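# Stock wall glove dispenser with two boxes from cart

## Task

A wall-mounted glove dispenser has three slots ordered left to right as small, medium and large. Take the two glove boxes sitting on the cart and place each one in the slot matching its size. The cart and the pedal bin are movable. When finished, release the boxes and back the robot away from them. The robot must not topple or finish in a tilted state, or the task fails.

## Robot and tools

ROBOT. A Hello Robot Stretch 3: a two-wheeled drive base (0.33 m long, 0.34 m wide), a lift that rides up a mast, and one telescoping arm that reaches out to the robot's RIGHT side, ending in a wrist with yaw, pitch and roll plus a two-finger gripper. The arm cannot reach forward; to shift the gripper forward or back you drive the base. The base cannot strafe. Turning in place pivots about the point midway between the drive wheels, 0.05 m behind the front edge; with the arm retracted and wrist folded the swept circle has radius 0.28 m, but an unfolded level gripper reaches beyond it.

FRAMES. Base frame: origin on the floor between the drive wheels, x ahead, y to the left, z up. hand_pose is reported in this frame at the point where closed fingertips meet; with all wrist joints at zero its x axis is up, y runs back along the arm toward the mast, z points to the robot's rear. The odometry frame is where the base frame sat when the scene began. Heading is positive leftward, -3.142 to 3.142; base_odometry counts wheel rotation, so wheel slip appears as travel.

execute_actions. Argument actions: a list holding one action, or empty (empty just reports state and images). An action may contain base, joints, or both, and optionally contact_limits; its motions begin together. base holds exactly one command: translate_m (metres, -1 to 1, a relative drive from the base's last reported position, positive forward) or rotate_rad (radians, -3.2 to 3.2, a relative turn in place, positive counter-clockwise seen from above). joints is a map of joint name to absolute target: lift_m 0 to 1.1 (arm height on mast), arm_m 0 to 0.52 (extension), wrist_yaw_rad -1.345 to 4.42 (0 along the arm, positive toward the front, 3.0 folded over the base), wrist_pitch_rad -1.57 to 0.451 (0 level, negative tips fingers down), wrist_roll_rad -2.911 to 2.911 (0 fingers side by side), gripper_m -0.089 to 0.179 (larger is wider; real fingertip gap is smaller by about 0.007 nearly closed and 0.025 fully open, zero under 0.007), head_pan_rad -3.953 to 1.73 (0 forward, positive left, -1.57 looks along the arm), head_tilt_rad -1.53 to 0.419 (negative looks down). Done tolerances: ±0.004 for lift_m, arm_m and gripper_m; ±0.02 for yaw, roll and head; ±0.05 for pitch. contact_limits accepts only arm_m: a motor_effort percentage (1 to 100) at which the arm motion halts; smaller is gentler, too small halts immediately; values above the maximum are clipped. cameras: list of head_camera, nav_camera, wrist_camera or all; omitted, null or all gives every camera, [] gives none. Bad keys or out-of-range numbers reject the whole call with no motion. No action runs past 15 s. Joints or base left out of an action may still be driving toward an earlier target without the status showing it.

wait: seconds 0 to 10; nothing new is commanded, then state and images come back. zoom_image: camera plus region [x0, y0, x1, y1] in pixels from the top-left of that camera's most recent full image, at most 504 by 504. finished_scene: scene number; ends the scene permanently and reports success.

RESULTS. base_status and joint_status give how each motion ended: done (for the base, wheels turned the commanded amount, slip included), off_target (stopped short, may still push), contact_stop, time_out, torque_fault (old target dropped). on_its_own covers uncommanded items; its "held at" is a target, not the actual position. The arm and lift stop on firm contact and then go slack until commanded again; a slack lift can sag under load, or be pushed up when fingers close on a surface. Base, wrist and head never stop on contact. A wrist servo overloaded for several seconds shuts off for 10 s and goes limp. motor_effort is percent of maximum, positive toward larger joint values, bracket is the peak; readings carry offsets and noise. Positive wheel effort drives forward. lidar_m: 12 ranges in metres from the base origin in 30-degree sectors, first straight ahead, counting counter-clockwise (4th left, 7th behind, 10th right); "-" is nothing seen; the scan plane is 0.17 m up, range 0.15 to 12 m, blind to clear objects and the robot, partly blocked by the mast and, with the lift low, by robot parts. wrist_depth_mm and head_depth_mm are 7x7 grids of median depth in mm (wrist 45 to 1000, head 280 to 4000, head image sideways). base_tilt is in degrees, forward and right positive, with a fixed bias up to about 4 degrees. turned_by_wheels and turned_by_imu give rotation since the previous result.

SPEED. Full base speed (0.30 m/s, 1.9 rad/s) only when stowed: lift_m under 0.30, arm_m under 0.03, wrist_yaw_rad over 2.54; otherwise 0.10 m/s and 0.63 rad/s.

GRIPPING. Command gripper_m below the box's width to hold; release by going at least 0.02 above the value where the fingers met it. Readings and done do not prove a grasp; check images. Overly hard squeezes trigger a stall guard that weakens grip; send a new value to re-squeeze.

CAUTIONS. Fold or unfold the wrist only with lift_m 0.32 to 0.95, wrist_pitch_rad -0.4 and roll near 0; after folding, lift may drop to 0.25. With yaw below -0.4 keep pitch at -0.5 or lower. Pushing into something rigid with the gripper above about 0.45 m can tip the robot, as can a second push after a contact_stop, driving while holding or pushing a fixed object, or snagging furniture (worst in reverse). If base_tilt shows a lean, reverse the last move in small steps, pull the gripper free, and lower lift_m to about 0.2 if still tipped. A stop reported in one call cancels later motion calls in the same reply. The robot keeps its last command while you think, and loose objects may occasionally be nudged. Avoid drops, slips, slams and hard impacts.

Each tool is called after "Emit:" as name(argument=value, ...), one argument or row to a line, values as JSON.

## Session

Emit:
execute_actions(
  actions=[],
)

Scene clock: 0.00 s.
base_odometry: x=+0.000 y=+0.000 heading=+0.000 (m, m, rad; odometry frame)
turned_by_wheels: +0.000 (rad since the last result)
turned_by_imu: +0.000 (rad since the last result)
base_tilt: forward=+0.4 right=+1.7 (deg)
lidar_m: 2.34 2.39 1.08 1.02 1.04 1.36 1.96 2.00 2.25 2.13 1.89 2.49
head_depth_mm: 1782 2348 2348 2328 2307 2304 2254 / 1788 2340 2342 2310 2310 2258 2235 / 1779 2328 2317 2291 2291 2256 2199 / 1788 2322 2314 2287 2266 2239 2195 / 1769 2311 2284 2277 2244 2227 2204 / 1773 2311 2298 2260 2227 2235 2205 / 1761 2291 2244 2226 2199 2203 2230
base_status: not commanded
joint_positions: lift_m=+0.318 arm_m=+0.001 wrist_yaw_rad=+2.974 wrist_pitch_rad=-0.493 wrist_roll_rad=+0.004 gripper_m=+0.037 head_pan_rad=-0.019 head_tilt_rad=-0.001
joint_status: not commanded
motor_effort: left_wheel=+0 right_wheel=-1 lift_m=+34 arm_m=-1 wrist_yaw_rad=+0 wrist_pitch_rad=+6 wrist_roll_rad=-1 gripper_m=+0 head_pan_rad=+0 head_tilt_rad=+1 (%)
hand_pose: x=+0.0145 y=+0.0658 z=+0.3138 quat_wxyz=(+0.230, +0.699, +0.114, +0.668) (m; base frame)
wrist_depth_mm: 862 945 991 - - - - / - - - - - - - / 930 - 940 961 934 962 961 / 726 - 717 754 741 755 768 / 614 608 646 628 609 626 630 / 517 526 - 543 540 536 530 / 471 - - - 456 477 470
pictures: head_camera (sideways: a quarter turn clockwise sets it upright), nav_camera (sideways: a quarter turn counterclockwise sets it upright), wrist_camera
Images, in order (width x height): head_camera 896x504, nav_camera 672x504, wrist_camera 644x364.

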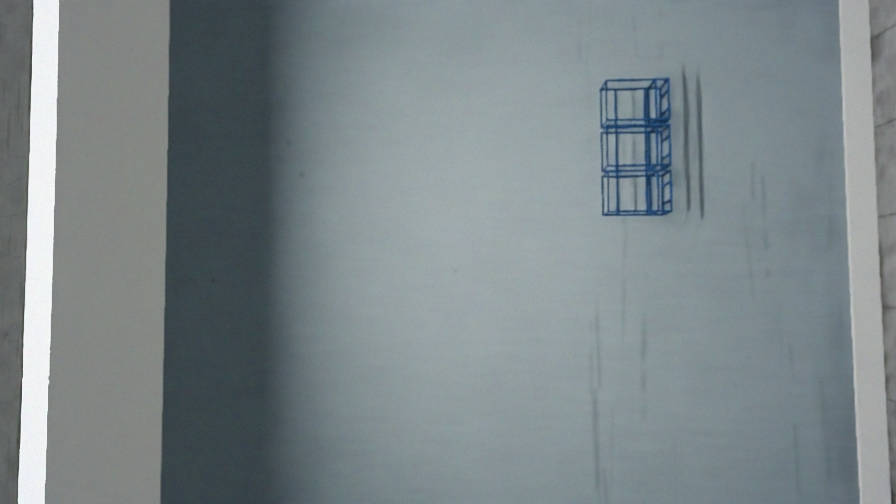

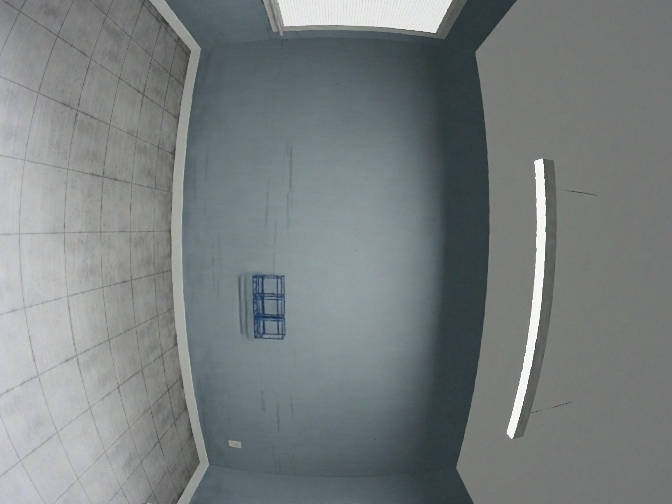

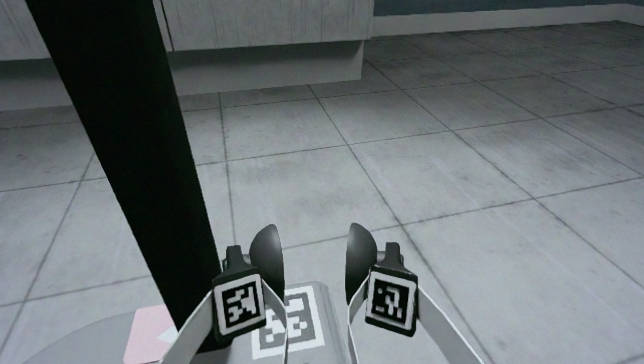

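Emit:
execute_actions(
  actions=[
    {"base":{"rotate_rad":-1.0},"joints":{"head_tilt_rad":-0.35,"lift_m":0.28,"wrist_pitch_rad":-0.4}},
  ],
  cameras=["head_camera","nav_camera"],
)

Scene clock: 11.50 s.
base_odometry: x=+0.000 y=+0.000 heading=-1.000 (m, m, rad; odometry frame)
turned_by_wheels: -1.000 (rad since the last result)
turned_by_imu: -0.991 (rad since the last result)
base_tilt: forward=+0.4 right=+1.6 (deg)
lidar_m: 1.88 2.45 2.35 2.38 1.06 1.02 1.05 1.42 1.97 2.03 2.22 2.13
head_depth_mm: 1795 1900 1993 2083 2182 1952 1531 / 1890 1987 2100 2218 2308 1951 1543 / 2007 2091 2199 2270 2356 1956 1541 / 2090 2178 2331 2216 2281 1958 1539 / 2230 2342 2475 2614 2349 1985 1544 / 2358 2465 2693 2813 2707 1947 1549 / 2483 2680 2843 3030 2744 1968 1550
base_status: done
joint_positions: lift_m=+0.280 arm_m=+0.001 wrist_yaw_rad=+2.974 wrist_pitch_rad=-0.422 wrist_roll_rad=+0.004 gripper_m=+0.037 head_pan_rad=-0.019 head_tilt_rad=-0.346
joint_status: all done
motor_effort: left_wheel=+3(12) right_wheel=-3(7) lift_m=+31(29) arm_m=+0(1) wrist_yaw_rad=+0(0) wrist_pitch_rad=+12(12) wrist_roll_rad=-1(1) gripper_m=+0(0) head_pan_rad=+0(1) head_tilt_rad=-2(30) (%)
hand_pose: x=+0.0161 y=+0.0753 z=+0.2920 quat_wxyz=(+0.206, +0.702, +0.090, +0.675) (m; base frame)
wrist_depth_mm: - - - - - - - / - - - - - - - / 984 - - - - - - / 767 - 783 769 772 798 779 / 609 614 641 618 630 625 632 / 512 526 - 539 537 535 522 / 458 - - - 435 452 454
pictures: head_camera (sideways: a quarter turn clockwise sets it upright), nav_camera (sideways: a quarter turn counterclockwise sets it upright)
Images, in order (width x height): head_camera 896x504, nav_camera 672x504.

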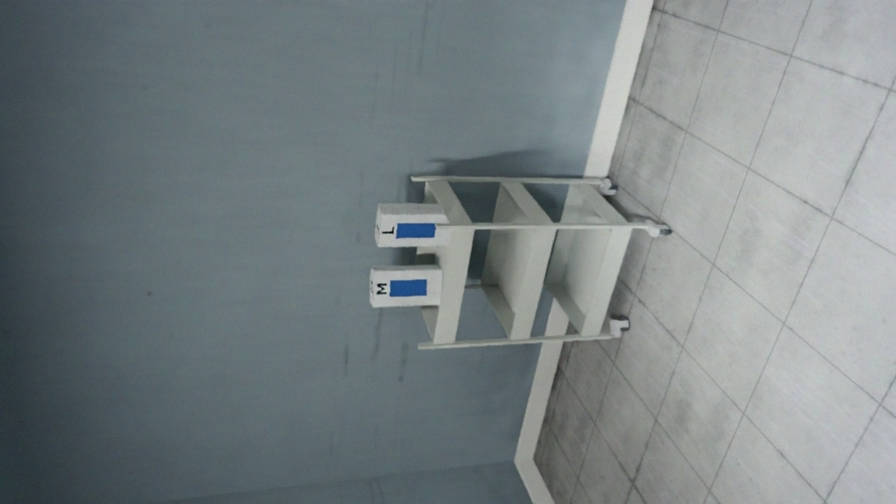

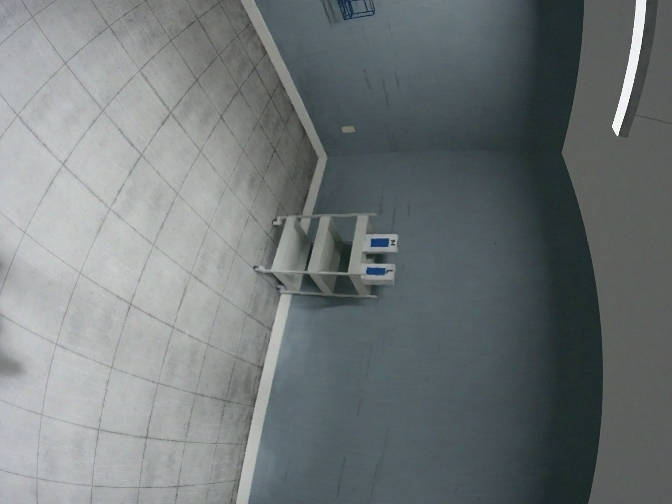

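Emit:
execute_actions(
  actions=[
    {"base":{"rotate_rad":0.25}},
  ],
  cameras=[],
)

Emit:
execute_actions(
  actions=[
    {"base":{"translate_m":1.0},"joints":{"head_pan_rad":-1.57,"head_tilt_rad":-0.6}},
  ],
  cameras=[],
)

Emit:
execute_actions(
  actions=[
    {"base":{"translate_m":0.42},"joints":{"lift_m":0.77}},
  ],
  cameras=[],
)

Emit:
execute_actions(
  actions=[
    {"base":{"rotate_rad":0.78},"joints":{"wrist_yaw_rad":0.04,"gripper_m":0.179}},
  ],
  cameras=[],
)

Emit:
execute_actions(
  actions=[
    {"joints":{"wrist_pitch_rad":0,"arm_m":0.05}},
  ],
)

Scene clock: 22.47 s.
base_odometry: x=+0.000 y=+0.000 heading=-0.750 (m, m, rad; odometry frame)
turned_by_wheels: +0.250 (rad since the last result)
turned_by_imu: +0.248 (rad since the last result)
base_tilt: forward=+0.4 right=+1.7 (deg)
lidar_m: 1.91 2.35 2.35 1.94 1.02 1.02 1.16 1.97 1.96 2.50 2.13 1.88
head_depth_mm: 2002 2066 2148 2063 2251 1953 1536 / 2162 2240 2342 2241 2226 1959 1539 / 2306 2408 2559 2652 2440 1971 1539 / 2522 2667 2766 2980 2728 1976 1533 / 2661 2788 2922 3080 2725 1969 1543 / 2482 2575 2671 2793 2744 1974 1550 / 2285 2388 2466 2545 2576 1974 1551
base_status: done
joint_positions: lift_m=+0.280 arm_m=+0.001 wrist_yaw_rad=+2.974 wrist_pitch_rad=-0.421 wrist_roll_rad=+0.004 gripper_m=+0.037 head_pan_rad=-0.019 head_tilt_rad=-0.346
joint_status: not commanded
motor_effort: left_wheel=-2(8) right_wheel=+2(6) lift_m=+32(31) arm_m=-1(1) wrist_yaw_rad=+0(0) wrist_pitch_rad=+11(12) wrist_roll_rad=-1(0) gripper_m=-1(0) head_pan_rad=+0(0) head_tilt_rad=-2(3) (%)
hand_pose: x=+0.0161 y=+0.0754 z=+0.2920 quat_wxyz=(+0.206, +0.702, +0.089, +0.676) (m; base frame)
wrist_depth_mm: 811 - - - - - - / 865 - - - - - - / 932 - - 999 - - - / 749 - 776 756 771 783 781 / 626 604 644 616 628 629 646 / 510 523 - 533 528 525 523 / 457 - - - 442 449 457
pictures: none
No camera images: the call's "cameras" was empty. Leave "cameras" out to get every camera's image.

Scene clock: 27.47 s.
base_odometry: x=+0.732 y=-0.682 heading=-0.750 (m, m, rad; odometry frame)
turned_by_wheels: +0.000 (rad since the last result)
turned_by_imu: +0.005 (rad since the last result)
base_tilt: forward=+0.3 right=+1.7 (deg)
lidar_m: 1.10 1.66 1.66 1.89 2.38 1.77 1.99 2.64 2.65 1.65 1.40 0.96
head_depth_mm: 2246 2535 2985 2436 1862 1508 1268 / 2015 2228 2521 2465 1884 1522 1278 / 1817 2018 2219 2340 1892 1521 1276 / 1666 1787 1987 2201 1892 1512 1275 / 1502 1648 1797 1949 1890 1531 1273 / 1395 1514 1623 1775 1855 1527 1283 / 1294 1379 1485 1621 1713 1520 1289
base_status: done
joint_positions: lift_m=+0.280 arm_m=+0.001 wrist_yaw_rad=+2.974 wrist_pitch_rad=-0.421 wrist_roll_rad=+0.004 gripper_m=+0.037 head_pan_rad=-1.563 head_tilt_rad=-0.593
joint_status: all done
motor_effort: left_wheel=-2(7) right_wheel=+1(7) lift_m=+32(31) arm_m=-1(1) wrist_yaw_rad=+0(0) wrist_pitch_rad=+11(12) wrist_roll_rad=-1(1) gripper_m=+0(0) head_pan_rad=-4(42) head_tilt_rad=-4(26) (%)
hand_pose: x=+0.0161 y=+0.0754 z=+0.2922 quat_wxyz=(+0.205, +0.702, +0.089, +0.676) (m; base frame)
wrist_depth_mm: - - - - - - - / - - - - - - - / 959 - - - - - - / 759 - 767 759 787 795 801 / 620 604 655 614 624 619 638 / 524 516 - 532 525 519 531 / 462 - - - 436 453 456
pictures: none
No camera images: the call's "cameras" was empty. Leave "cameras" out to get every camera's image.

Scene clock: 32.90 s.
base_odometry: x=+1.039 y=-0.968 heading=-0.750 (m, m, rad; odometry frame)
turned_by_wheels: +0.000 (rad since the last result)
turned_by_imu: +0.003 (rad since the last result)
base_tilt: forward=+0.3 right=+1.6 (deg)
lidar_m: 1.24 1.37 1.37 1.56 2.63 2.12 2.35 2.94 2.28 1.28 0.65 0.65
head_depth_mm: 1792 1998 2261 2407 1855 1518 1274 / 1573 1766 1982 2210 1878 1510 1277 / 1414 1558 1723 1955 1874 1509 1275 / 1287 1402 1540 1721 1839 1521 1279 / 1174 1280 1393 1523 1672 1538 1281 / 1087 1170 1255 1375 1515 1528 1279 / 1012 1073 1152 1251 1368 1454 1292
base_status: done
joint_positions: lift_m=+0.770 arm_m=+0.001 wrist_yaw_rad=+2.974 wrist_pitch_rad=-0.420 wrist_roll_rad=+0.004 gripper_m=+0.037 head_pan_rad=-1.563 head_tilt_rad=-0.593
joint_status: all done
motor_effort: left_wheel=-2(8) right_wheel=+2(7) lift_m=+38(41) arm_m=-1(1) wrist_yaw_rad=+0(0) wrist_pitch_rad=+11(11) wrist_roll_rad=+0(1) gripper_m=+0(0) head_pan_rad=-3(3) head_tilt_rad=-3(4) (%)
hand_pose: x=+0.0161 y=+0.0755 z=+0.7820 quat_wxyz=(+0.205, +0.702, +0.089, +0.676) (m; base frame)
wrist_depth_mm: - - - - - - - / - - - - - - - / - - - - - - - / - - - - - - - / - - - - - - - / - - - - - - - / - 952 950 - 971 - -
pictures: none
No camera images: the call's "cameras" was empty. Leave "cameras" out to get every camera's image.

Scene clock: 35.37 s.
base_odometry: x=+1.039 y=-0.968 heading=+0.030 (m, m, rad; odometry frame)
turned_by_wheels: +0.780 (rad since the last result)
turned_by_imu: +0.776 (rad since the last result)
base_tilt: forward=+0.4 right=+1.7 (deg)
lidar_m: 1.37 1.41 1.89 2.27 2.12 2.84 2.94 1.60 1.14 0.65 0.67 1.44
head_depth_mm: 903 983 1090 1221 1373 1496 1273 / 905 990 1083 1216 1379 1482 1231 / 904 984 1088 1158 922 1113 1185 / 898 985 1078 933 954 1090 1205 / 908 988 1090 1123 960 1090 1200 / 904 990 1073 947 959 1092 1179 / 902 987 1088 1185 933 1409 1254
base_status: done
joint_positions: lift_m=+0.770 arm_m=+0.001 wrist_yaw_rad=+0.043 wrist_pitch_rad=-0.420 wrist_roll_rad=+0.004 gripper_m=+0.179 head_pan_rad=-1.563 head_tilt_rad=-0.593
joint_status: all done
motor_effort: left_wheel=-2(7) right_wheel=+2(5) lift_m=+39(39) arm_m=-1(1) wrist_yaw_rad=-2(3) wrist_pitch_rad=+11(11) wrist_roll_rad=-1(1) gripper_m=+0(84) head_pan_rad=-4(4) head_tilt_rad=-3(3) (%)
hand_pose: x=-0.0118 y=-0.3694 z=+0.7820 quat_wxyz=(+0.693, +0.162, -0.689, -0.133) (m; base frame)
wrist_depth_mm: 755 557 789 578 780 803 809 / 842 599 719 625 855 861 881 / 449 459 458 453 907 953 - / 970 982 869 868 - - - / - 771 760 748 - - - / - 624 690 618 - - - / - 932 850 848 - - -
pictures: none
No camera images: the call's "cameras" was empty. Leave "cameras" out to get every camera's image.

Scene clock: 36.83 s.
base_odometry: x=+1.039 y=-0.968 heading=+0.030 (m, m, rad; odometry frame)
turned_by_wheels: +0.000 (rad since the last result)
turned_by_imu: +0.000 (rad since the last result)
base_tilt: forward=+0.4 right=+1.7 (deg)
lidar_m: 1.37 1.41 1.88 2.27 2.12 2.83 2.94 1.60 1.14 0.65 0.67 1.44
head_depth_mm: 908 986 1089 1213 1369 1492 1333 / 904 984 1083 1216 1376 1462 1328 / 899 987 1087 1153 922 1154 - / 906 984 1064 927 960 1084 1198 / 901 991 1088 1126 954 1057 1196 / 902 985 1071 944 971 1087 1180 / 902 987 1084 1187 938 1408 1252
base_status: not commanded
joint_positions: lift_m=+0.770 arm_m=+0.050 wrist_yaw_rad=+0.043 wrist_pitch_rad=-0.024 wrist_roll_rad=+0.004 gripper_m=+0.179 head_pan_rad=-1.563 head_tilt_rad=-0.593
joint_status: all done
motor_effort: left_wheel=-2(2) right_wheel=+2(2) lift_m=+39(39) arm_m=+5(5) wrist_yaw_rad=-2(2) wrist_pitch_rad=+13(14) wrist_roll_rad=+0(1) gripper_m=+0(0) head_pan_rad=-4(3) head_tilt_rad=-4(4) (%)
hand_pose: x=-0.0105 y=-0.4499 z=+0.8782 quat_wxyz=(+0.706, +0.024, -0.708, +0.006) (m; base frame)
wrist_depth_mm: 753 748 762 775 763 780 794 / 774 770 783 788 812 808 804 / 778 809 793 804 834 808 830 / 828 572 846 585 826 820 856 / 843 587 725 597 879 865 903 / 875 588 599 589 870 931 899 / - 403 401 400 904 949 949
pictures: head_camera (sideways: a quarter turn clockwise sets it upright), nav_camera (sideways: a quarter turn counterclockwise sets it upright), wrist_camera
Images, in order (width x height): head_camera 896x504, nav_camera 672x504, wrist_camera 644x364.

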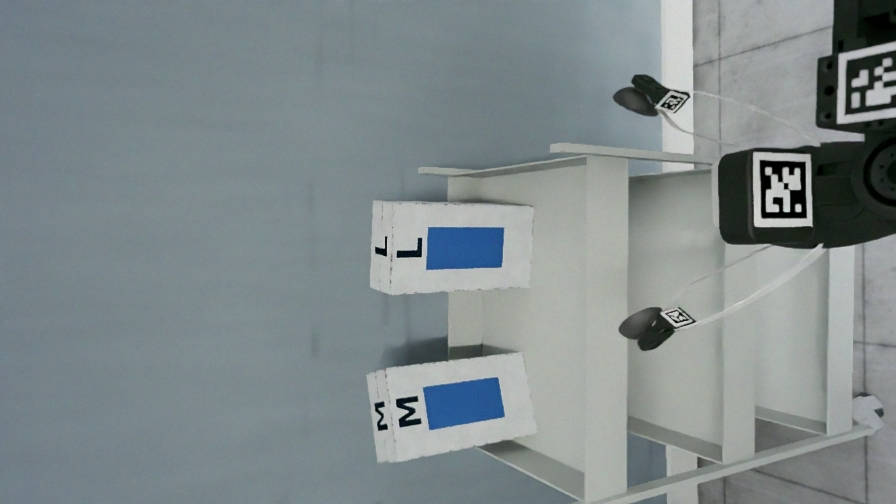

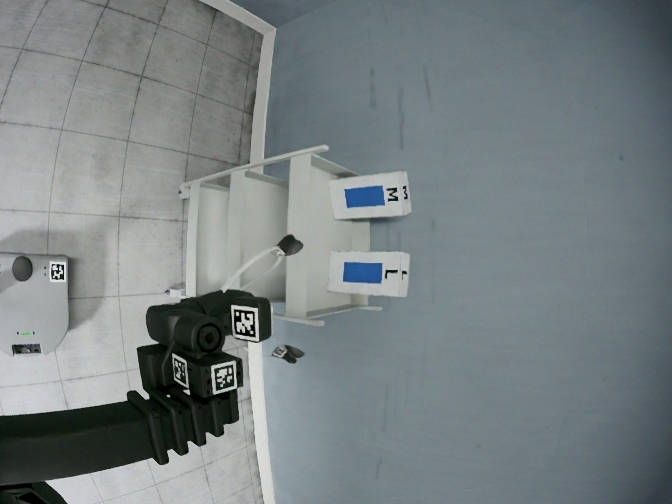

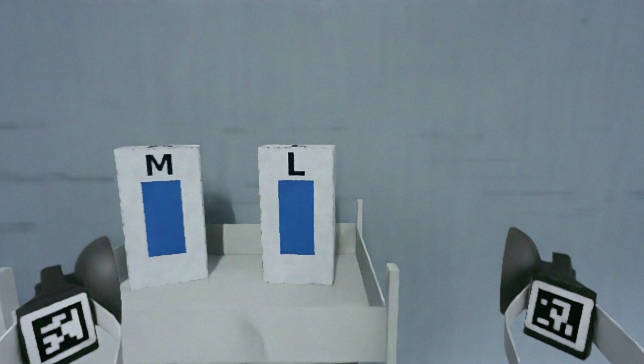

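Emit:
execute_actions(
  actions=[
    {"base":{"rotate_rad":-0.1},"joints":{"arm_m":0.15}},
  ],
  cameras=[],
)

Emit:
execute_actions(
  actions=[
    {"base":{"translate_m":0.135},"joints":{"arm_m":0.36}},
  ],
  cameras=["head_camera","wrist_camera"],
)

Scene clock: 43.20 s.
base_odometry: x=+1.039 y=-0.968 heading=-0.070 (m, m, rad; odometry frame)
turned_by_wheels: -0.100 (rad since the last result)
turned_by_imu: -0.099 (rad since the last result)
base_tilt: forward=+0.3 right=+1.7 (deg)
lidar_m: 1.37 1.38 1.73 2.67 2.36 2.59 2.94 1.81 1.18 0.65 0.66 1.37
head_depth_mm: 933 1027 1136 1267 1440 - - / 923 1017 1119 1258 1423 - - / 917 1001 1107 1237 1356 - 1201 / 909 999 1085 1096 954 1073 1198 / 894 984 1070 923 930 1059 1193 / 886 972 1072 1137 932 1067 1188 / 886 960 1057 911 936 1058 1166
base_status: done
joint_positions: lift_m=+0.770 arm_m=+0.150 wrist_yaw_rad=+0.042 wrist_pitch_rad=-0.024 wrist_roll_rad=+0.004 gripper_m=+0.179 head_pan_rad=-1.563 head_tilt_rad=-0.593
joint_status: all done
motor_effort: left_wheel=+3(7) right_wheel=-3(5) lift_m=+39(39) arm_m=+5(7) wrist_yaw_rad=-1(1) wrist_pitch_rad=+13(13) wrist_roll_rad=+0(1) gripper_m=+0(0) head_pan_rad=-4(4) head_tilt_rad=-2(3) (%)
hand_pose: x=-0.0107 y=-0.5500 z=+0.8784 quat_wxyz=(+0.706, +0.024, -0.708, +0.006) (m; base frame)
wrist_depth_mm: 627 644 659 675 696 738 754 / 619 651 672 692 731 740 791 / 645 658 699 709 731 775 797 / 441 689 456 731 760 804 818 / 449 695 467 766 801 818 859 / 448 604 485 799 804 842 891 / - 453 454 449 852 864 929
pictures: none
No camera images: the call's "cameras" was empty. Leave "cameras" out to get every camera's image.

Scene clock: 46.00 s.
base_odometry: x=+1.174 y=-0.978 heading=-0.070 (m, m, rad; odometry frame)
turned_by_wheels: +0.000 (rad since the last result)
turned_by_imu: +0.001 (rad since the last result)
base_tilt: forward=+0.3 right=+1.7 (deg)
lidar_m: 1.24 1.25 1.56 2.69 2.38 2.62 3.06 1.78 1.16 0.64 0.65 1.35
head_depth_mm: 920 1013 1120 1249 1397 - - / 906 997 1104 1211 - 1407 1243 / 898 984 1073 904 - 1057 1196 / 892 978 1061 941 923 1055 1195 / 883 965 1059 1074 924 1051 1179 / 877 955 1050 898 933 1057 1174 / 867 944 1040 1152 1256 1438 1290
base_status: done
joint_positions: lift_m=+0.770 arm_m=+0.360 wrist_yaw_rad=+0.042 wrist_pitch_rad=-0.023 wrist_roll_rad=+0.004 gripper_m=+0.179 head_pan_rad=-1.563 head_tilt_rad=-0.593
joint_status: all done
motor_effort: left_wheel=+2(8) right_wheel=-3(4) lift_m=+39(38) arm_m=+5(6) wrist_yaw_rad=-1(1) wrist_pitch_rad=+13(13) wrist_roll_rad=-1(1) gripper_m=+0(0) head_pan_rad=-4(4) head_tilt_rad=-5(3) (%)
hand_pose: x=-0.0107 y=-0.7600 z=+0.8785 quat_wxyz=(+0.706, +0.023, -0.708, +0.006) (m; base frame)
wrist_depth_mm: 421 426 442 455 475 490 508 / 425 436 448 467 491 499 526 / 437 447 470 475 499 515 539 / 243 458 472 241 501 547 557 / 240 482 486 246 249 549 577 / - 496 493 254 257 559 596 / - 388 397 263 335 589 617
pictures: head_camera (sideways: a quarter turn clockwise sets it upright), wrist_camera
Images, in order (width x height): head_camera 896x504, wrist_camera 644x364.

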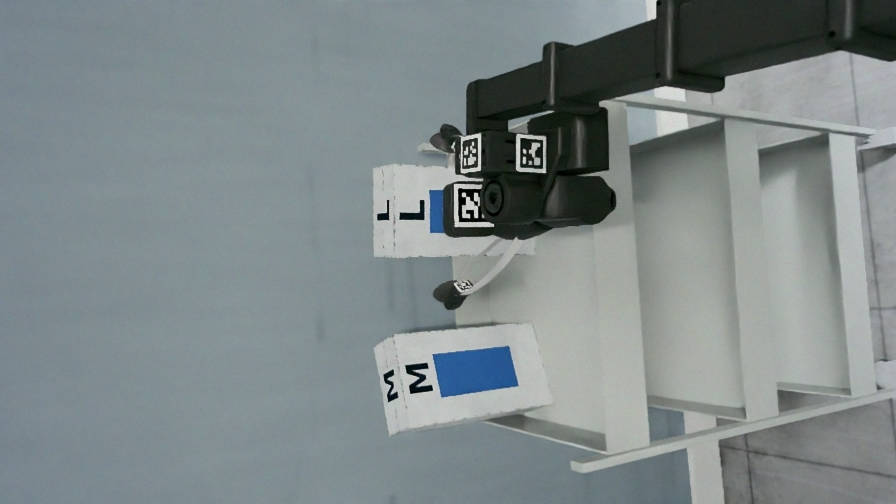

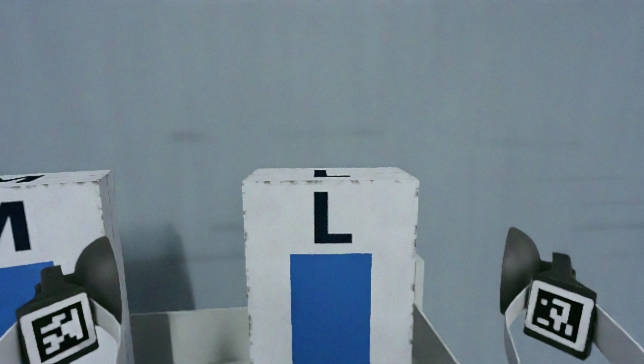

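Emit:
execute_actions(
  actions=[
    {"base":{"translate_m":-0.012},"joints":{"arm_m":0.43,"lift_m":0.775}},
  ],
  cameras=["wrist_camera"],
)

Scene clock: 52.23 s.
base_odometry: x=+1.162 y=-0.977 heading=-0.070 (m, m, rad; odometry frame)
turned_by_wheels: +0.000 (rad since the last result)
turned_by_imu: +0.001 (rad since the last result)
base_tilt: forward=+0.4 right=+1.7 (deg)
lidar_m: 1.25 1.26 1.58 2.69 2.38 2.62 3.07 1.77 1.17 0.64 0.65 1.35
head_depth_mm: 919 1006 1123 1246 1402 - - / 907 994 1101 1193 833 1412 1282 / 901 986 1083 - 876 1060 1175 / 894 978 1068 966 921 1059 1193 / 884 965 1066 1083 929 1061 1179 / 873 960 1056 900 934 1060 1150 / 867 949 1044 1160 1240 1429 1285
base_status: done
joint_positions: lift_m=+0.775 arm_m=+0.430 wrist_yaw_rad=+0.042 wrist_pitch_rad=-0.023 wrist_roll_rad=+0.004 gripper_m=+0.179 head_pan_rad=-1.563 head_tilt_rad=-0.593
joint_status: all done
motor_effort: left_wheel=+3(5) right_wheel=-3(7) lift_m=+39(43) arm_m=+5(4) wrist_yaw_rad=-1(1) wrist_pitch_rad=+13(12) wrist_roll_rad=+0(1) gripper_m=+0(0) head_pan_rad=-4(4) head_tilt_rad=-3(4) (%)
hand_pose: x=-0.0107 y=-0.8300 z=+0.8835 quat_wxyz=(+0.706, +0.023, -0.708, +0.006) (m; base frame)
wrist_depth_mm: 356 364 381 393 404 422 431 / 366 372 389 402 416 432 449 / 373 385 400 412 429 448 465 / 381 399 406 424 438 461 479 / 396 406 173 171 174 463 491 / - 422 177 177 180 476 503 / - 424 183 184 185 503 525
pictures: wrist_camera
Images, in order (width x height): wrist_camera 644x364.

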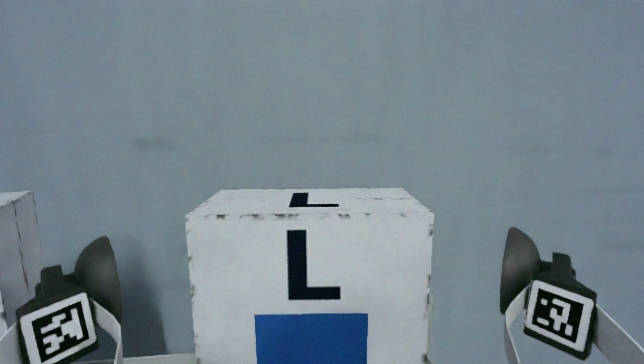

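Emit:
execute_actions(
  actions=[
    {"joints":{"arm_m":0.48}},
  ],
  cameras=["wrist_camera"],
)

Emit:
execute_actions(
  actions=[
    {"joints":{"gripper_m":0.086}},
  ],
  cameras=["wrist_camera"],
)

Emit:
execute_actions(
  actions=[
    {"joints":{"lift_m":0.9,"wrist_pitch_rad":0.06}},
  ],
  cameras=["wrist_camera","head_camera"],
)

Scene clock: 58.47 s.
base_odometry: x=+1.162 y=-0.977 heading=-0.070 (m, m, rad; odometry frame)
turned_by_wheels: +0.000 (rad since the last result)
turned_by_imu: +0.001 (rad since the last result)
base_tilt: forward=+0.3 right=+1.7 (deg)
lidar_m: 1.25 1.26 1.58 2.69 2.38 2.62 3.07 1.78 1.16 0.64 0.65 1.35
head_depth_mm: 921 1011 1121 1248 1386 - - / 912 1001 1104 1196 867 1416 1275 / 900 987 1076 - 924 1053 1177 / 894 981 1063 968 924 1058 1199 / 886 971 1064 1095 927 1058 1177 / 877 959 1054 901 927 1061 1155 / 868 952 1038 1152 1239 1440 1279
base_status: not commanded
joint_positions: lift_m=+0.775 arm_m=+0.480 wrist_yaw_rad=+0.042 wrist_pitch_rad=-0.023 wrist_roll_rad=+0.004 gripper_m=+0.179 head_pan_rad=-1.563 head_tilt_rad=-0.593
joint_status: all done
motor_effort: left_wheel=+4(3) right_wheel=-3(3) lift_m=+39(39) arm_m=+5(3) wrist_yaw_rad=-2(1) wrist_pitch_rad=+13(13) wrist_roll_rad=-1(1) gripper_m=+0(0) head_pan_rad=-3(4) head_tilt_rad=-5(4) (%)
hand_pose: x=-0.0107 y=-0.8800 z=+0.8835 quat_wxyz=(+0.706, +0.023, -0.708, +0.006) (m; base frame)
wrist_depth_mm: 314 323 330 336 355 371 381 / 320 328 342 351 366 371 393 / 333 339 351 359 378 389 402 / 334 346 355 373 390 401 418 / 345 351 141 140 139 417 431 / 346 123 122 123 124 420 452 / - 128 126 127 127 439 465
pictures: wrist_camera
Images, in order (width x height): wrist_camera 644x364.

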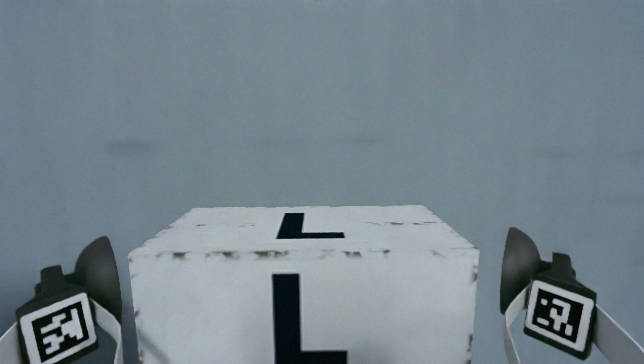

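Scene clock: 59.87 s.
base_odometry: x=+1.162 y=-0.977 heading=-0.070 (m, m, rad; odometry frame)
turned_by_wheels: +0.000 (rad since the last result)
turned_by_imu: +0.000 (rad since the last result)
base_tilt: forward=+0.4 right=+1.6 (deg)
lidar_m: 1.25 1.26 1.57 2.69 2.38 2.61 3.06 1.78 1.17 0.64 0.65 1.35
head_depth_mm: 919 1005 1116 1256 1387 - - / 910 997 1098 1192 864 1420 1275 / 900 990 1077 - 923 1061 1172 / 895 975 1065 970 926 1052 1189 / 884 965 1059 1097 928 1052 1178 / 874 955 1052 896 929 1061 1150 / 866 947 1042 1153 1245 1436 1283
base_status: not commanded
joint_positions: lift_m=+0.775 arm_m=+0.480 wrist_yaw_rad=+0.043 wrist_pitch_rad=-0.022 wrist_roll_rad=+0.004 gripper_m=+0.087 head_pan_rad=-1.563 head_tilt_rad=-0.593
joint_status: all done
motor_effort: left_wheel=+4(4) right_wheel=-5(5) lift_m=+39(38) arm_m=+5(5) wrist_yaw_rad=-2(2) wrist_pitch_rad=+12(13) wrist_roll_rad=-1(0) gripper_m=-20(94) head_pan_rad=-3(3) head_tilt_rad=-3(3) (%)
hand_pose: x=-0.0104 y=-0.8800 z=+0.8838 quat_wxyz=(+0.706, +0.023, -0.708, +0.007) (m; base frame)
wrist_depth_mm: 313 320 332 343 354 373 378 / 319 333 344 351 362 381 391 / 327 336 348 365 382 394 409 / 335 346 358 373 386 399 418 / 345 350 140 140 140 416 425 / 353 126 126 126 127 427 452 / 360 131 129 130 130 443 456
pictures: wrist_camera
Images, in order (width x height): wrist_camera 644x364.

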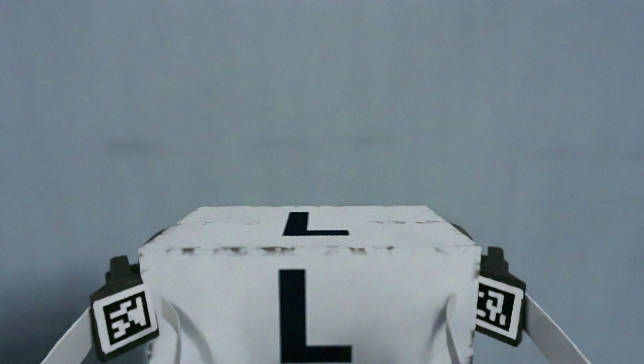

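Scene clock: 61.83 s.
base_odometry: x=+1.162 y=-0.977 heading=-0.070 (m, m, rad; odometry frame)
turned_by_wheels: +0.000 (rad since the last result)
turned_by_imu: +0.000 (rad since the last result)
base_tilt: forward=+0.3 right=+1.7 (deg)
lidar_m: 1.25 1.26 1.57 2.69 2.38 2.62 3.04 1.78 1.17 0.64 0.65 1.35
head_depth_mm: 920 1003 1097 - 1441 1491 1267 / 912 998 1053 1247 1329 1436 1270 / 901 985 - 1066 952 1059 1167 / 893 973 1034 1070 925 1058 1196 / 882 962 1056 1097 923 1051 1178 / 879 953 1060 901 932 1058 1149 / 867 946 1038 1153 1238 1428 1283
base_status: not commanded
joint_positions: lift_m=+0.900 arm_m=+0.480 wrist_yaw_rad=+0.041 wrist_pitch_rad=-0.019 wrist_roll_rad=+0.004 gripper_m=+0.087 head_pan_rad=-1.563 head_tilt_rad=-0.593
joint_status: wrist_pitch_rad off_target (ended at -0.019, target +0.060); the others done
on_its_own: wrist_pitch_rad is at rest, and its effort (+44) is outside its rest range (-20 to +32)
motor_effort: left_wheel=+3(4) right_wheel=-3(5) lift_m=+45(46) arm_m=+4(5) wrist_yaw_rad=-1(2) wrist_pitch_rad=+44(43) wrist_roll_rad=-1(0) gripper_m=-19(20) head_pan_rad=-4(4) head_tilt_rad=-3(3) (%)
hand_pose: x=-0.0109 y=-0.8801 z=+1.0094 quat_wxyz=(+0.706, +0.022, -0.708, +0.008) (m; base frame)
wrist_depth_mm: 313 324 333 342 354 369 389 / 318 332 342 355 362 380 391 / 329 338 349 365 373 388 402 / 342 344 358 370 391 394 416 / 344 355 145 144 143 405 429 / 356 126 127 127 127 423 447 / 361 130 129 129 130 435 461
pictures: head_camera (sideways: a quarter turn clockwise sets it upright), wrist_camera
Images, in order (width x height): head_camera 896x504, wrist_camera 644x364.

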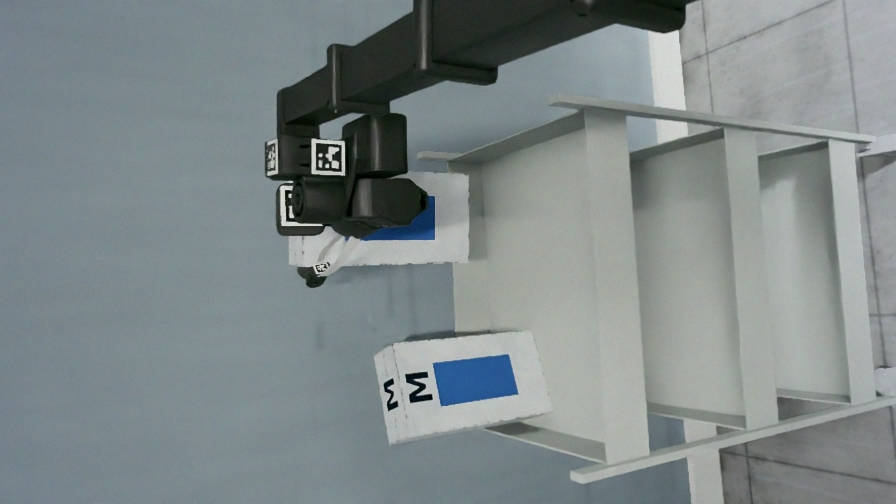

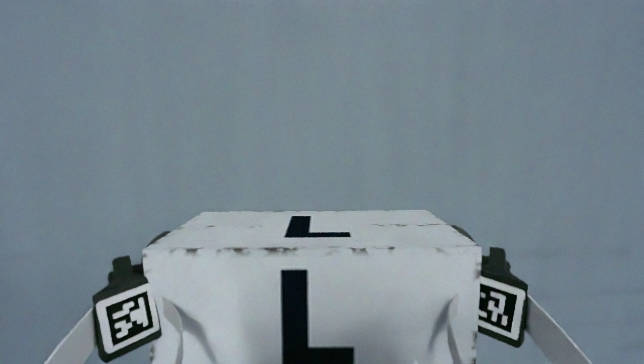

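Emit:
execute_actions(
  actions=[
    {"joints":{"lift_m":0.98,"arm_m":0.12}},
  ],
  cameras=["wrist_camera"],
)

Emit:
execute_actions(
  actions=[
    {"base":{"rotate_rad":0.84}},
  ],
  cameras=["nav_camera"],
)

Emit:
execute_actions(
  actions=[
    {"base":{"translate_m":0.64},"joints":{"head_tilt_rad":-0.7}},
  ],
  cameras=["wrist_camera"],
)

Emit:
execute_actions(
  actions=[
    {"base":{"rotate_rad":0.83}},
  ],
)

Scene clock: 72.33 s.
base_odometry: x=+1.162 y=-0.977 heading=-0.070 (m, m, rad; odometry frame)
turned_by_wheels: +0.000 (rad since the last result)
turned_by_imu: +0.001 (rad since the last result)
base_tilt: forward=+0.3 right=+1.7 (deg)
lidar_m: 1.25 1.26 1.58 2.69 2.38 2.62 3.06 1.78 1.16 0.64 0.65 1.35
head_depth_mm: 921 1005 1086 - - 1488 1274 / 907 996 1070 - - 1441 1277 / 902 986 1061 - - 1055 1168 / 894 973 1043 506 567 1058 1187 / 884 966 1056 1083 925 1058 1180 / 878 951 1054 896 928 1058 1150 / 869 948 1042 1148 1243 1437 1285
base_status: not commanded
joint_positions: lift_m=+0.980 arm_m=+0.120 wrist_yaw_rad=+0.041 wrist_pitch_rad=-0.019 wrist_roll_rad=+0.004 gripper_m=+0.087 head_pan_rad=-1.563 head_tilt_rad=-0.593
joint_status: all done
on_its_own: wrist_pitch_rad is at rest, and its effort (+44) is outside its rest range (-20 to +32)
motor_effort: left_wheel=+3(3) right_wheel=-3(2) lift_m=+44(45) arm_m=-5(5) wrist_yaw_rad=-1(1) wrist_pitch_rad=+44(44) wrist_roll_rad=-1(1) gripper_m=-19(19) head_pan_rad=-3(4) head_tilt_rad=-3(4) (%)
hand_pose: x=-0.0109 y=-0.5209 z=+1.0894 quat_wxyz=(+0.706, +0.022, -0.708, +0.008) (m; base frame)
wrist_depth_mm: 624 639 677 692 722 742 778 / 637 658 698 735 735 767 799 / 654 666 697 706 768 762 807 / 669 706 739 755 770 826 848 / 687 722 145 143 143 840 837 / 717 126 127 127 128 859 919 / 717 130 129 130 130 889 946
pictures: wrist_camera
Images, in order (width x height): wrist_camera 644x364.

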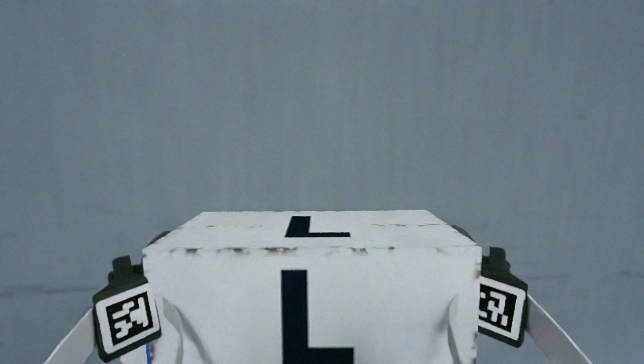

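Scene clock: 74.60 s.
base_odometry: x=+1.162 y=-0.977 heading=+0.770 (m, m, rad; odometry frame)
turned_by_wheels: +0.840 (rad since the last result)
turned_by_imu: +0.835 (rad since the last result)
base_tilt: forward=+0.3 right=+1.7 (deg)
lidar_m: 1.39 2.23 2.18 2.31 3.06 2.41 1.30 0.64 0.64 1.20 1.26 1.25
head_depth_mm: 971 1044 1099 - - 1426 1116 / 1038 1120 1195 - - 1505 1277 / 1130 1221 1316 - - 1478 1275 / 1225 1335 1414 505 570 1519 1274 / 1343 1459 1613 1781 1865 1511 1277 / 1294 1384 1498 1616 1732 1523 1274 / 1200 1272 1366 1471 1601 1525 1287
base_status: done
joint_positions: lift_m=+0.980 arm_m=+0.120 wrist_yaw_rad=+0.040 wrist_pitch_rad=-0.019 wrist_roll_rad=+0.004 gripper_m=+0.087 head_pan_rad=-1.563 head_tilt_rad=-0.593
joint_status: not commanded
on_its_own: wrist_pitch_rad is at rest, and its effort (+44) is outside its rest range (-20 to +32)
motor_effort: left_wheel=-2(6) right_wheel=+1(7) lift_m=+44(45) arm_m=-5(6) wrist_yaw_rad=+0(1) wrist_pitch_rad=+44(44) wrist_roll_rad=-1(1) gripper_m=-18(19) head_pan_rad=-4(4) head_tilt_rad=-5(4) (%)
hand_pose: x=-0.0111 y=-0.5209 z=+1.0894 quat_wxyz=(+0.706, +0.021, -0.708, +0.007) (m; base frame)
wrist_depth_mm: 803 986 - - 828 690 605 / 809 994 - - 827 718 613 / 823 995 - - 851 713 620 / 859 994 - - 860 758 634 / 844 964 146 143 144 742 647 / 851 127 127 127 127 707 645 / 833 130 129 130 130 760 663
pictures: nav_camera (sideways: a quarter turn counterclockwise sets it upright)
Images, in order (width x height): nav_camera 672x504.

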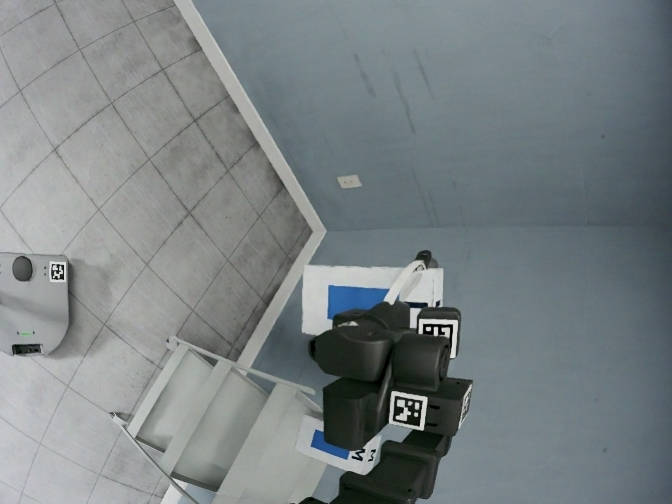

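Scene clock: 82.10 s.
base_odometry: x=+1.621 y=-0.531 heading=+0.770 (m, m, rad; odometry frame)
turned_by_wheels: +0.000 (rad since the last result)
turned_by_imu: +0.002 (rad since the last result)
base_tilt: forward=+0.3 right=+1.7 (deg)
lidar_m: 0.85 1.37 2.27 2.01 2.95 3.41 1.26 1.09 1.49 0.92 0.77 0.76
head_depth_mm: 1331 1466 - - 1601 1410 1201 / 1185 1353 - - 1601 1416 1205 / 1050 1176 - - 1604 1409 1209 / 943 1045 484 547 1524 1410 1208 / 856 942 1017 1165 1318 1385 1220 / 785 853 933 1032 1158 1301 1211 / 722 775 843 931 1029 1148 1195
base_status: done
joint_positions: lift_m=+0.980 arm_m=+0.120 wrist_yaw_rad=+0.040 wrist_pitch_rad=-0.019 wrist_roll_rad=+0.004 gripper_m=+0.087 head_pan_rad=-1.563 head_tilt_rad=-0.691
joint_status: all done
on_its_own: wrist_pitch_rad is at rest, and its effort (+44) is outside its rest range (-20 to +32)
motor_effort: left_wheel=-3(4) right_wheel=+1(5) lift_m=+45(45) arm_m=-5(5) wrist_yaw_rad=+0(1) wrist_pitch_rad=+44(44) wrist_roll_rad=-1(1) gripper_m=-19(19) head_pan_rad=-3(4) head_tilt_rad=-5(17) (%)
hand_pose: x=-0.0111 y=-0.5209 z=+1.0894 quat_wxyz=(+0.706, +0.021, -0.708, +0.007) (m; base frame)
wrist_depth_mm: 416 490 607 790 - - 920 / 427 506 629 825 - - 946 / 435 509 639 804 - - 962 / 441 519 657 861 - - 975 / 447 506 145 143 143 - 984 / 456 127 126 127 127 - - / 452 130 130 130 130 - -
pictures: wrist_camera
Images, in order (width x height): wrist_camera 644x364.

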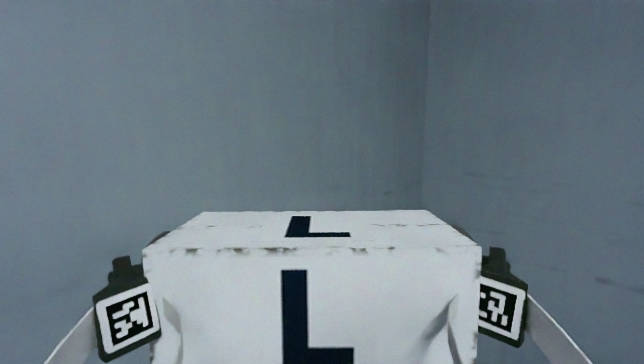

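Scene clock: 84.37 s.
base_odometry: x=+1.621 y=-0.531 heading=+1.600 (m, m, rad; odometry frame)
turned_by_wheels: +0.830 (rad since the last result)
turned_by_imu: +0.825 (rad since the last result)
base_tilt: forward=+0.3 right=+1.7 (deg)
lidar_m: 2.27 2.01 2.28 3.54 2.18 1.11 1.09 1.12 0.80 0.76 0.78 1.05
head_depth_mm: 628 697 - - 1101 1245 1210 / 628 697 - - 1094 1256 1208 / 626 695 - - 1101 1264 1199 / 629 694 484 545 1046 1256 1212 / 626 697 782 877 1048 1259 1213 / 627 698 785 892 1047 1264 1220 / 628 698 786 879 1049 1256 1224
base_status: done
joint_positions: lift_m=+0.980 arm_m=+0.120 wrist_yaw_rad=+0.040 wrist_pitch_rad=-0.019 wrist_roll_rad=+0.004 gripper_m=+0.087 head_pan_rad=-1.563 head_tilt_rad=-0.691
joint_status: not commanded
on_its_own: wrist_pitch_rad is at rest, and its effort (+44) is outside its rest range (-20 to +32)
motor_effort: left_wheel=-3(9) right_wheel=+1(6) lift_m=+44(45) arm_m=-5(5) wrist_yaw_rad=+0(1) wrist_pitch_rad=+44(44) wrist_roll_rad=-1(0) gripper_m=-19(19) head_pan_rad=-3(4) head_tilt_rad=-3(6) (%)
hand_pose: x=-0.0112 y=-0.5209 z=+1.0894 quat_wxyz=(+0.706, +0.021, -0.708, +0.007) (m; base frame)
wrist_depth_mm: 375 377 377 383 381 385 391 / 380 382 389 394 393 398 399 / 394 402 397 403 405 409 410 / 408 413 409 411 419 420 423 / 417 410 144 143 144 430 435 / 427 126 127 127 127 434 444 / 433 130 129 130 130 458 458
pictures: head_camera (sideways: a quarter turn clockwise sets it upright), nav_camera (sideways: a quarter turn counterclockwise sets it upright), wrist_camera
Images, in order (width x height): head_camera 896x504, nav_camera 672x504, wrist_camera 644x364.

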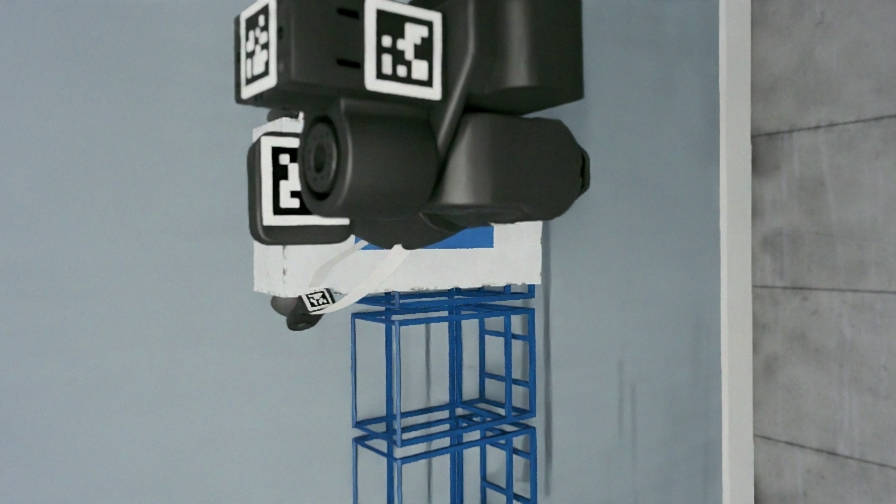

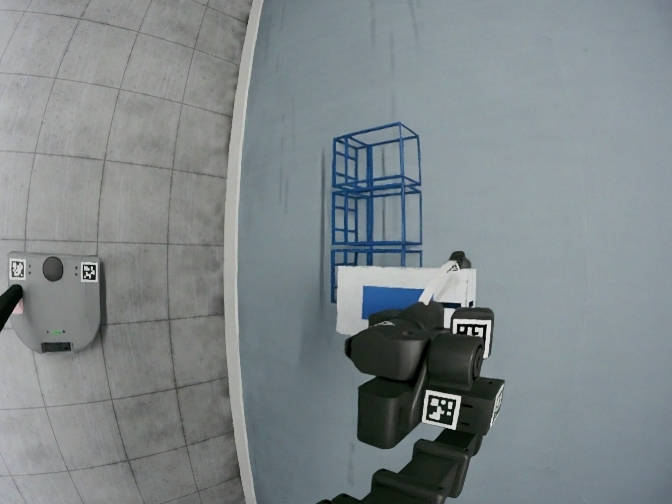

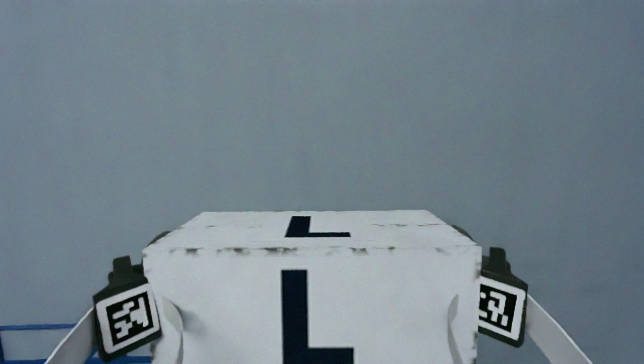

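Emit:
execute_actions(
  actions=[
    {"base":{"translate_m":0.035},"joints":{"lift_m":1.08,"wrist_yaw_rad":0.065,"arm_m":0.18}},
  ],
  cameras=[],
)

Emit:
execute_actions(
  actions=[
    {"joints":{"arm_m":0.325}},
  ],
  cameras=["head_camera","wrist_camera"],
)

Scene clock: 91.37 s.
base_odometry: x=+1.620 y=-0.496 heading=+1.600 (m, m, rad; odometry frame)
turned_by_wheels: +0.000 (rad since the last result)
turned_by_imu: +0.001 (rad since the last result)
base_tilt: forward=+0.4 right=+1.7 (deg)
lidar_m: 2.24 1.98 2.24 3.54 2.23 1.15 1.13 1.11 0.80 0.76 0.78 1.05
head_depth_mm: - - 788 897 1046 1254 1199 / - - 795 893 1045 1253 1208 / - - 551 883 1044 1259 1212 / 611 485 532 883 1044 1251 1213 / 618 696 785 898 1048 1252 1220 / 625 697 784 874 1047 1255 1214 / 626 696 785 894 1049 1250 1224
base_status: done
joint_positions: lift_m=+1.080 arm_m=+0.180 wrist_yaw_rad=+0.064 wrist_pitch_rad=-0.019 wrist_roll_rad=+0.004 gripper_m=+0.087 head_pan_rad=-1.563 head_tilt_rad=-0.691
joint_status: all done
on_its_own: wrist_pitch_rad is at rest, and its effort (+44) is outside its rest range (-20 to +32)
motor_effort: left_wheel=-3(5) right_wheel=+1(7) lift_m=+44(46) arm_m=+5(4) wrist_yaw_rad=+1(6) wrist_pitch_rad=+44(44) wrist_roll_rad=-1(0) gripper_m=-19(19) head_pan_rad=-4(4) head_tilt_rad=-5(5) (%)
hand_pose: x=-0.0050 y=-0.5798 z=+1.1894 quat_wxyz=(+0.706, +0.030, -0.708, +0.016) (m; base frame)
wrist_depth_mm: 324 320 325 323 321 322 327 / 332 330 334 330 336 331 335 / 338 339 342 344 341 344 343 / 349 354 350 347 351 353 351 / 365 357 145 144 143 359 360 / 372 127 127 127 127 373 372 / 383 130 129 130 130 382 381
pictures: none
No camera images: the call's "cameras" was empty. Leave "cameras" out to get every camera's image.

Scene clock: 93.70 s.
base_odometry: x=+1.620 y=-0.496 heading=+1.600 (m, m, rad; odometry frame)
turned_by_wheels: +0.000 (rad since the last result)
turned_by_imu: +0.000 (rad since the last result)
base_tilt: forward=+0.4 right=+1.7 (deg)
lidar_m: 2.24 1.98 2.24 3.53 2.22 1.15 1.12 1.12 0.80 0.76 0.79 1.05
head_depth_mm: 626 705 782 893 1050 1249 1214 / - 705 781 892 1043 1246 1205 / - 644 752 888 1048 1251 1213 / 600 620 686 884 1048 1255 1212 / 625 696 784 894 1048 1259 1210 / 626 697 782 872 1042 1255 1214 / 626 697 783 892 1045 1254 1224
base_status: not commanded
joint_positions: lift_m=+1.080 arm_m=+0.325 wrist_yaw_rad=+0.064 wrist_pitch_rad=-0.019 wrist_roll_rad=+0.004 gripper_m=+0.087 head_pan_rad=-1.563 head_tilt_rad=-0.691
joint_status: all done
on_its_own: wrist_pitch_rad is at rest, and its effort (+44) is outside its rest range (-20 to +32)
motor_effort: left_wheel=-2(1) right_wheel=+1(2) lift_m=+44(44) arm_m=+5(7) wrist_yaw_rad=+0(0) wrist_pitch_rad=+44(44) wrist_roll_rad=+0(1) gripper_m=-19(20) head_pan_rad=-4(4) head_tilt_rad=-4(6) (%)
hand_pose: x=-0.0050 y=-0.7248 z=+1.1894 quat_wxyz=(+0.706, +0.030, -0.708, +0.016) (m; base frame)
wrist_depth_mm: 185 184 185 185 185 186 186 / 191 190 189 190 190 191 191 / 195 196 196 195 195 196 198 / 200 200 199 200 201 201 201 / 208 206 145 144 143 207 209 / 212 126 126 127 127 211 213 / 216 130 130 129 130 223 218
pictures: head_camera (sideways: a quarter turn clockwise sets it upright), wrist_camera
Images, in order (width x height): head_camera 896x504, wrist_camera 644x364.

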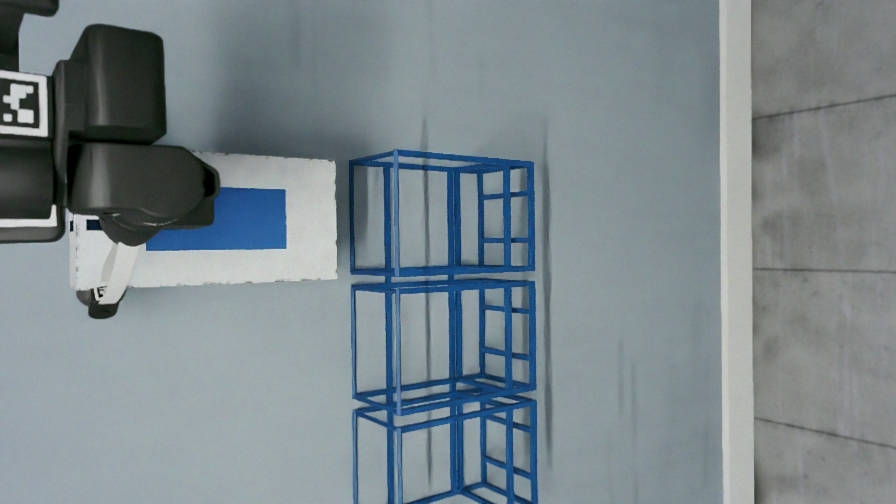

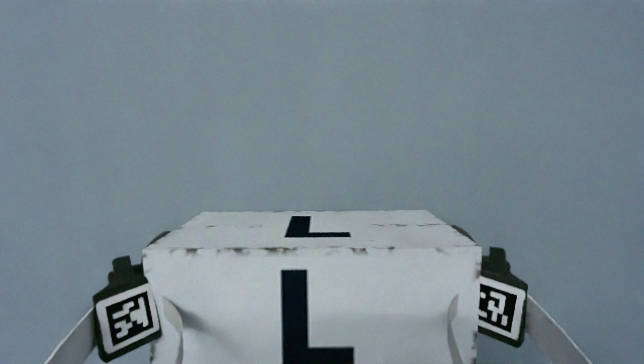

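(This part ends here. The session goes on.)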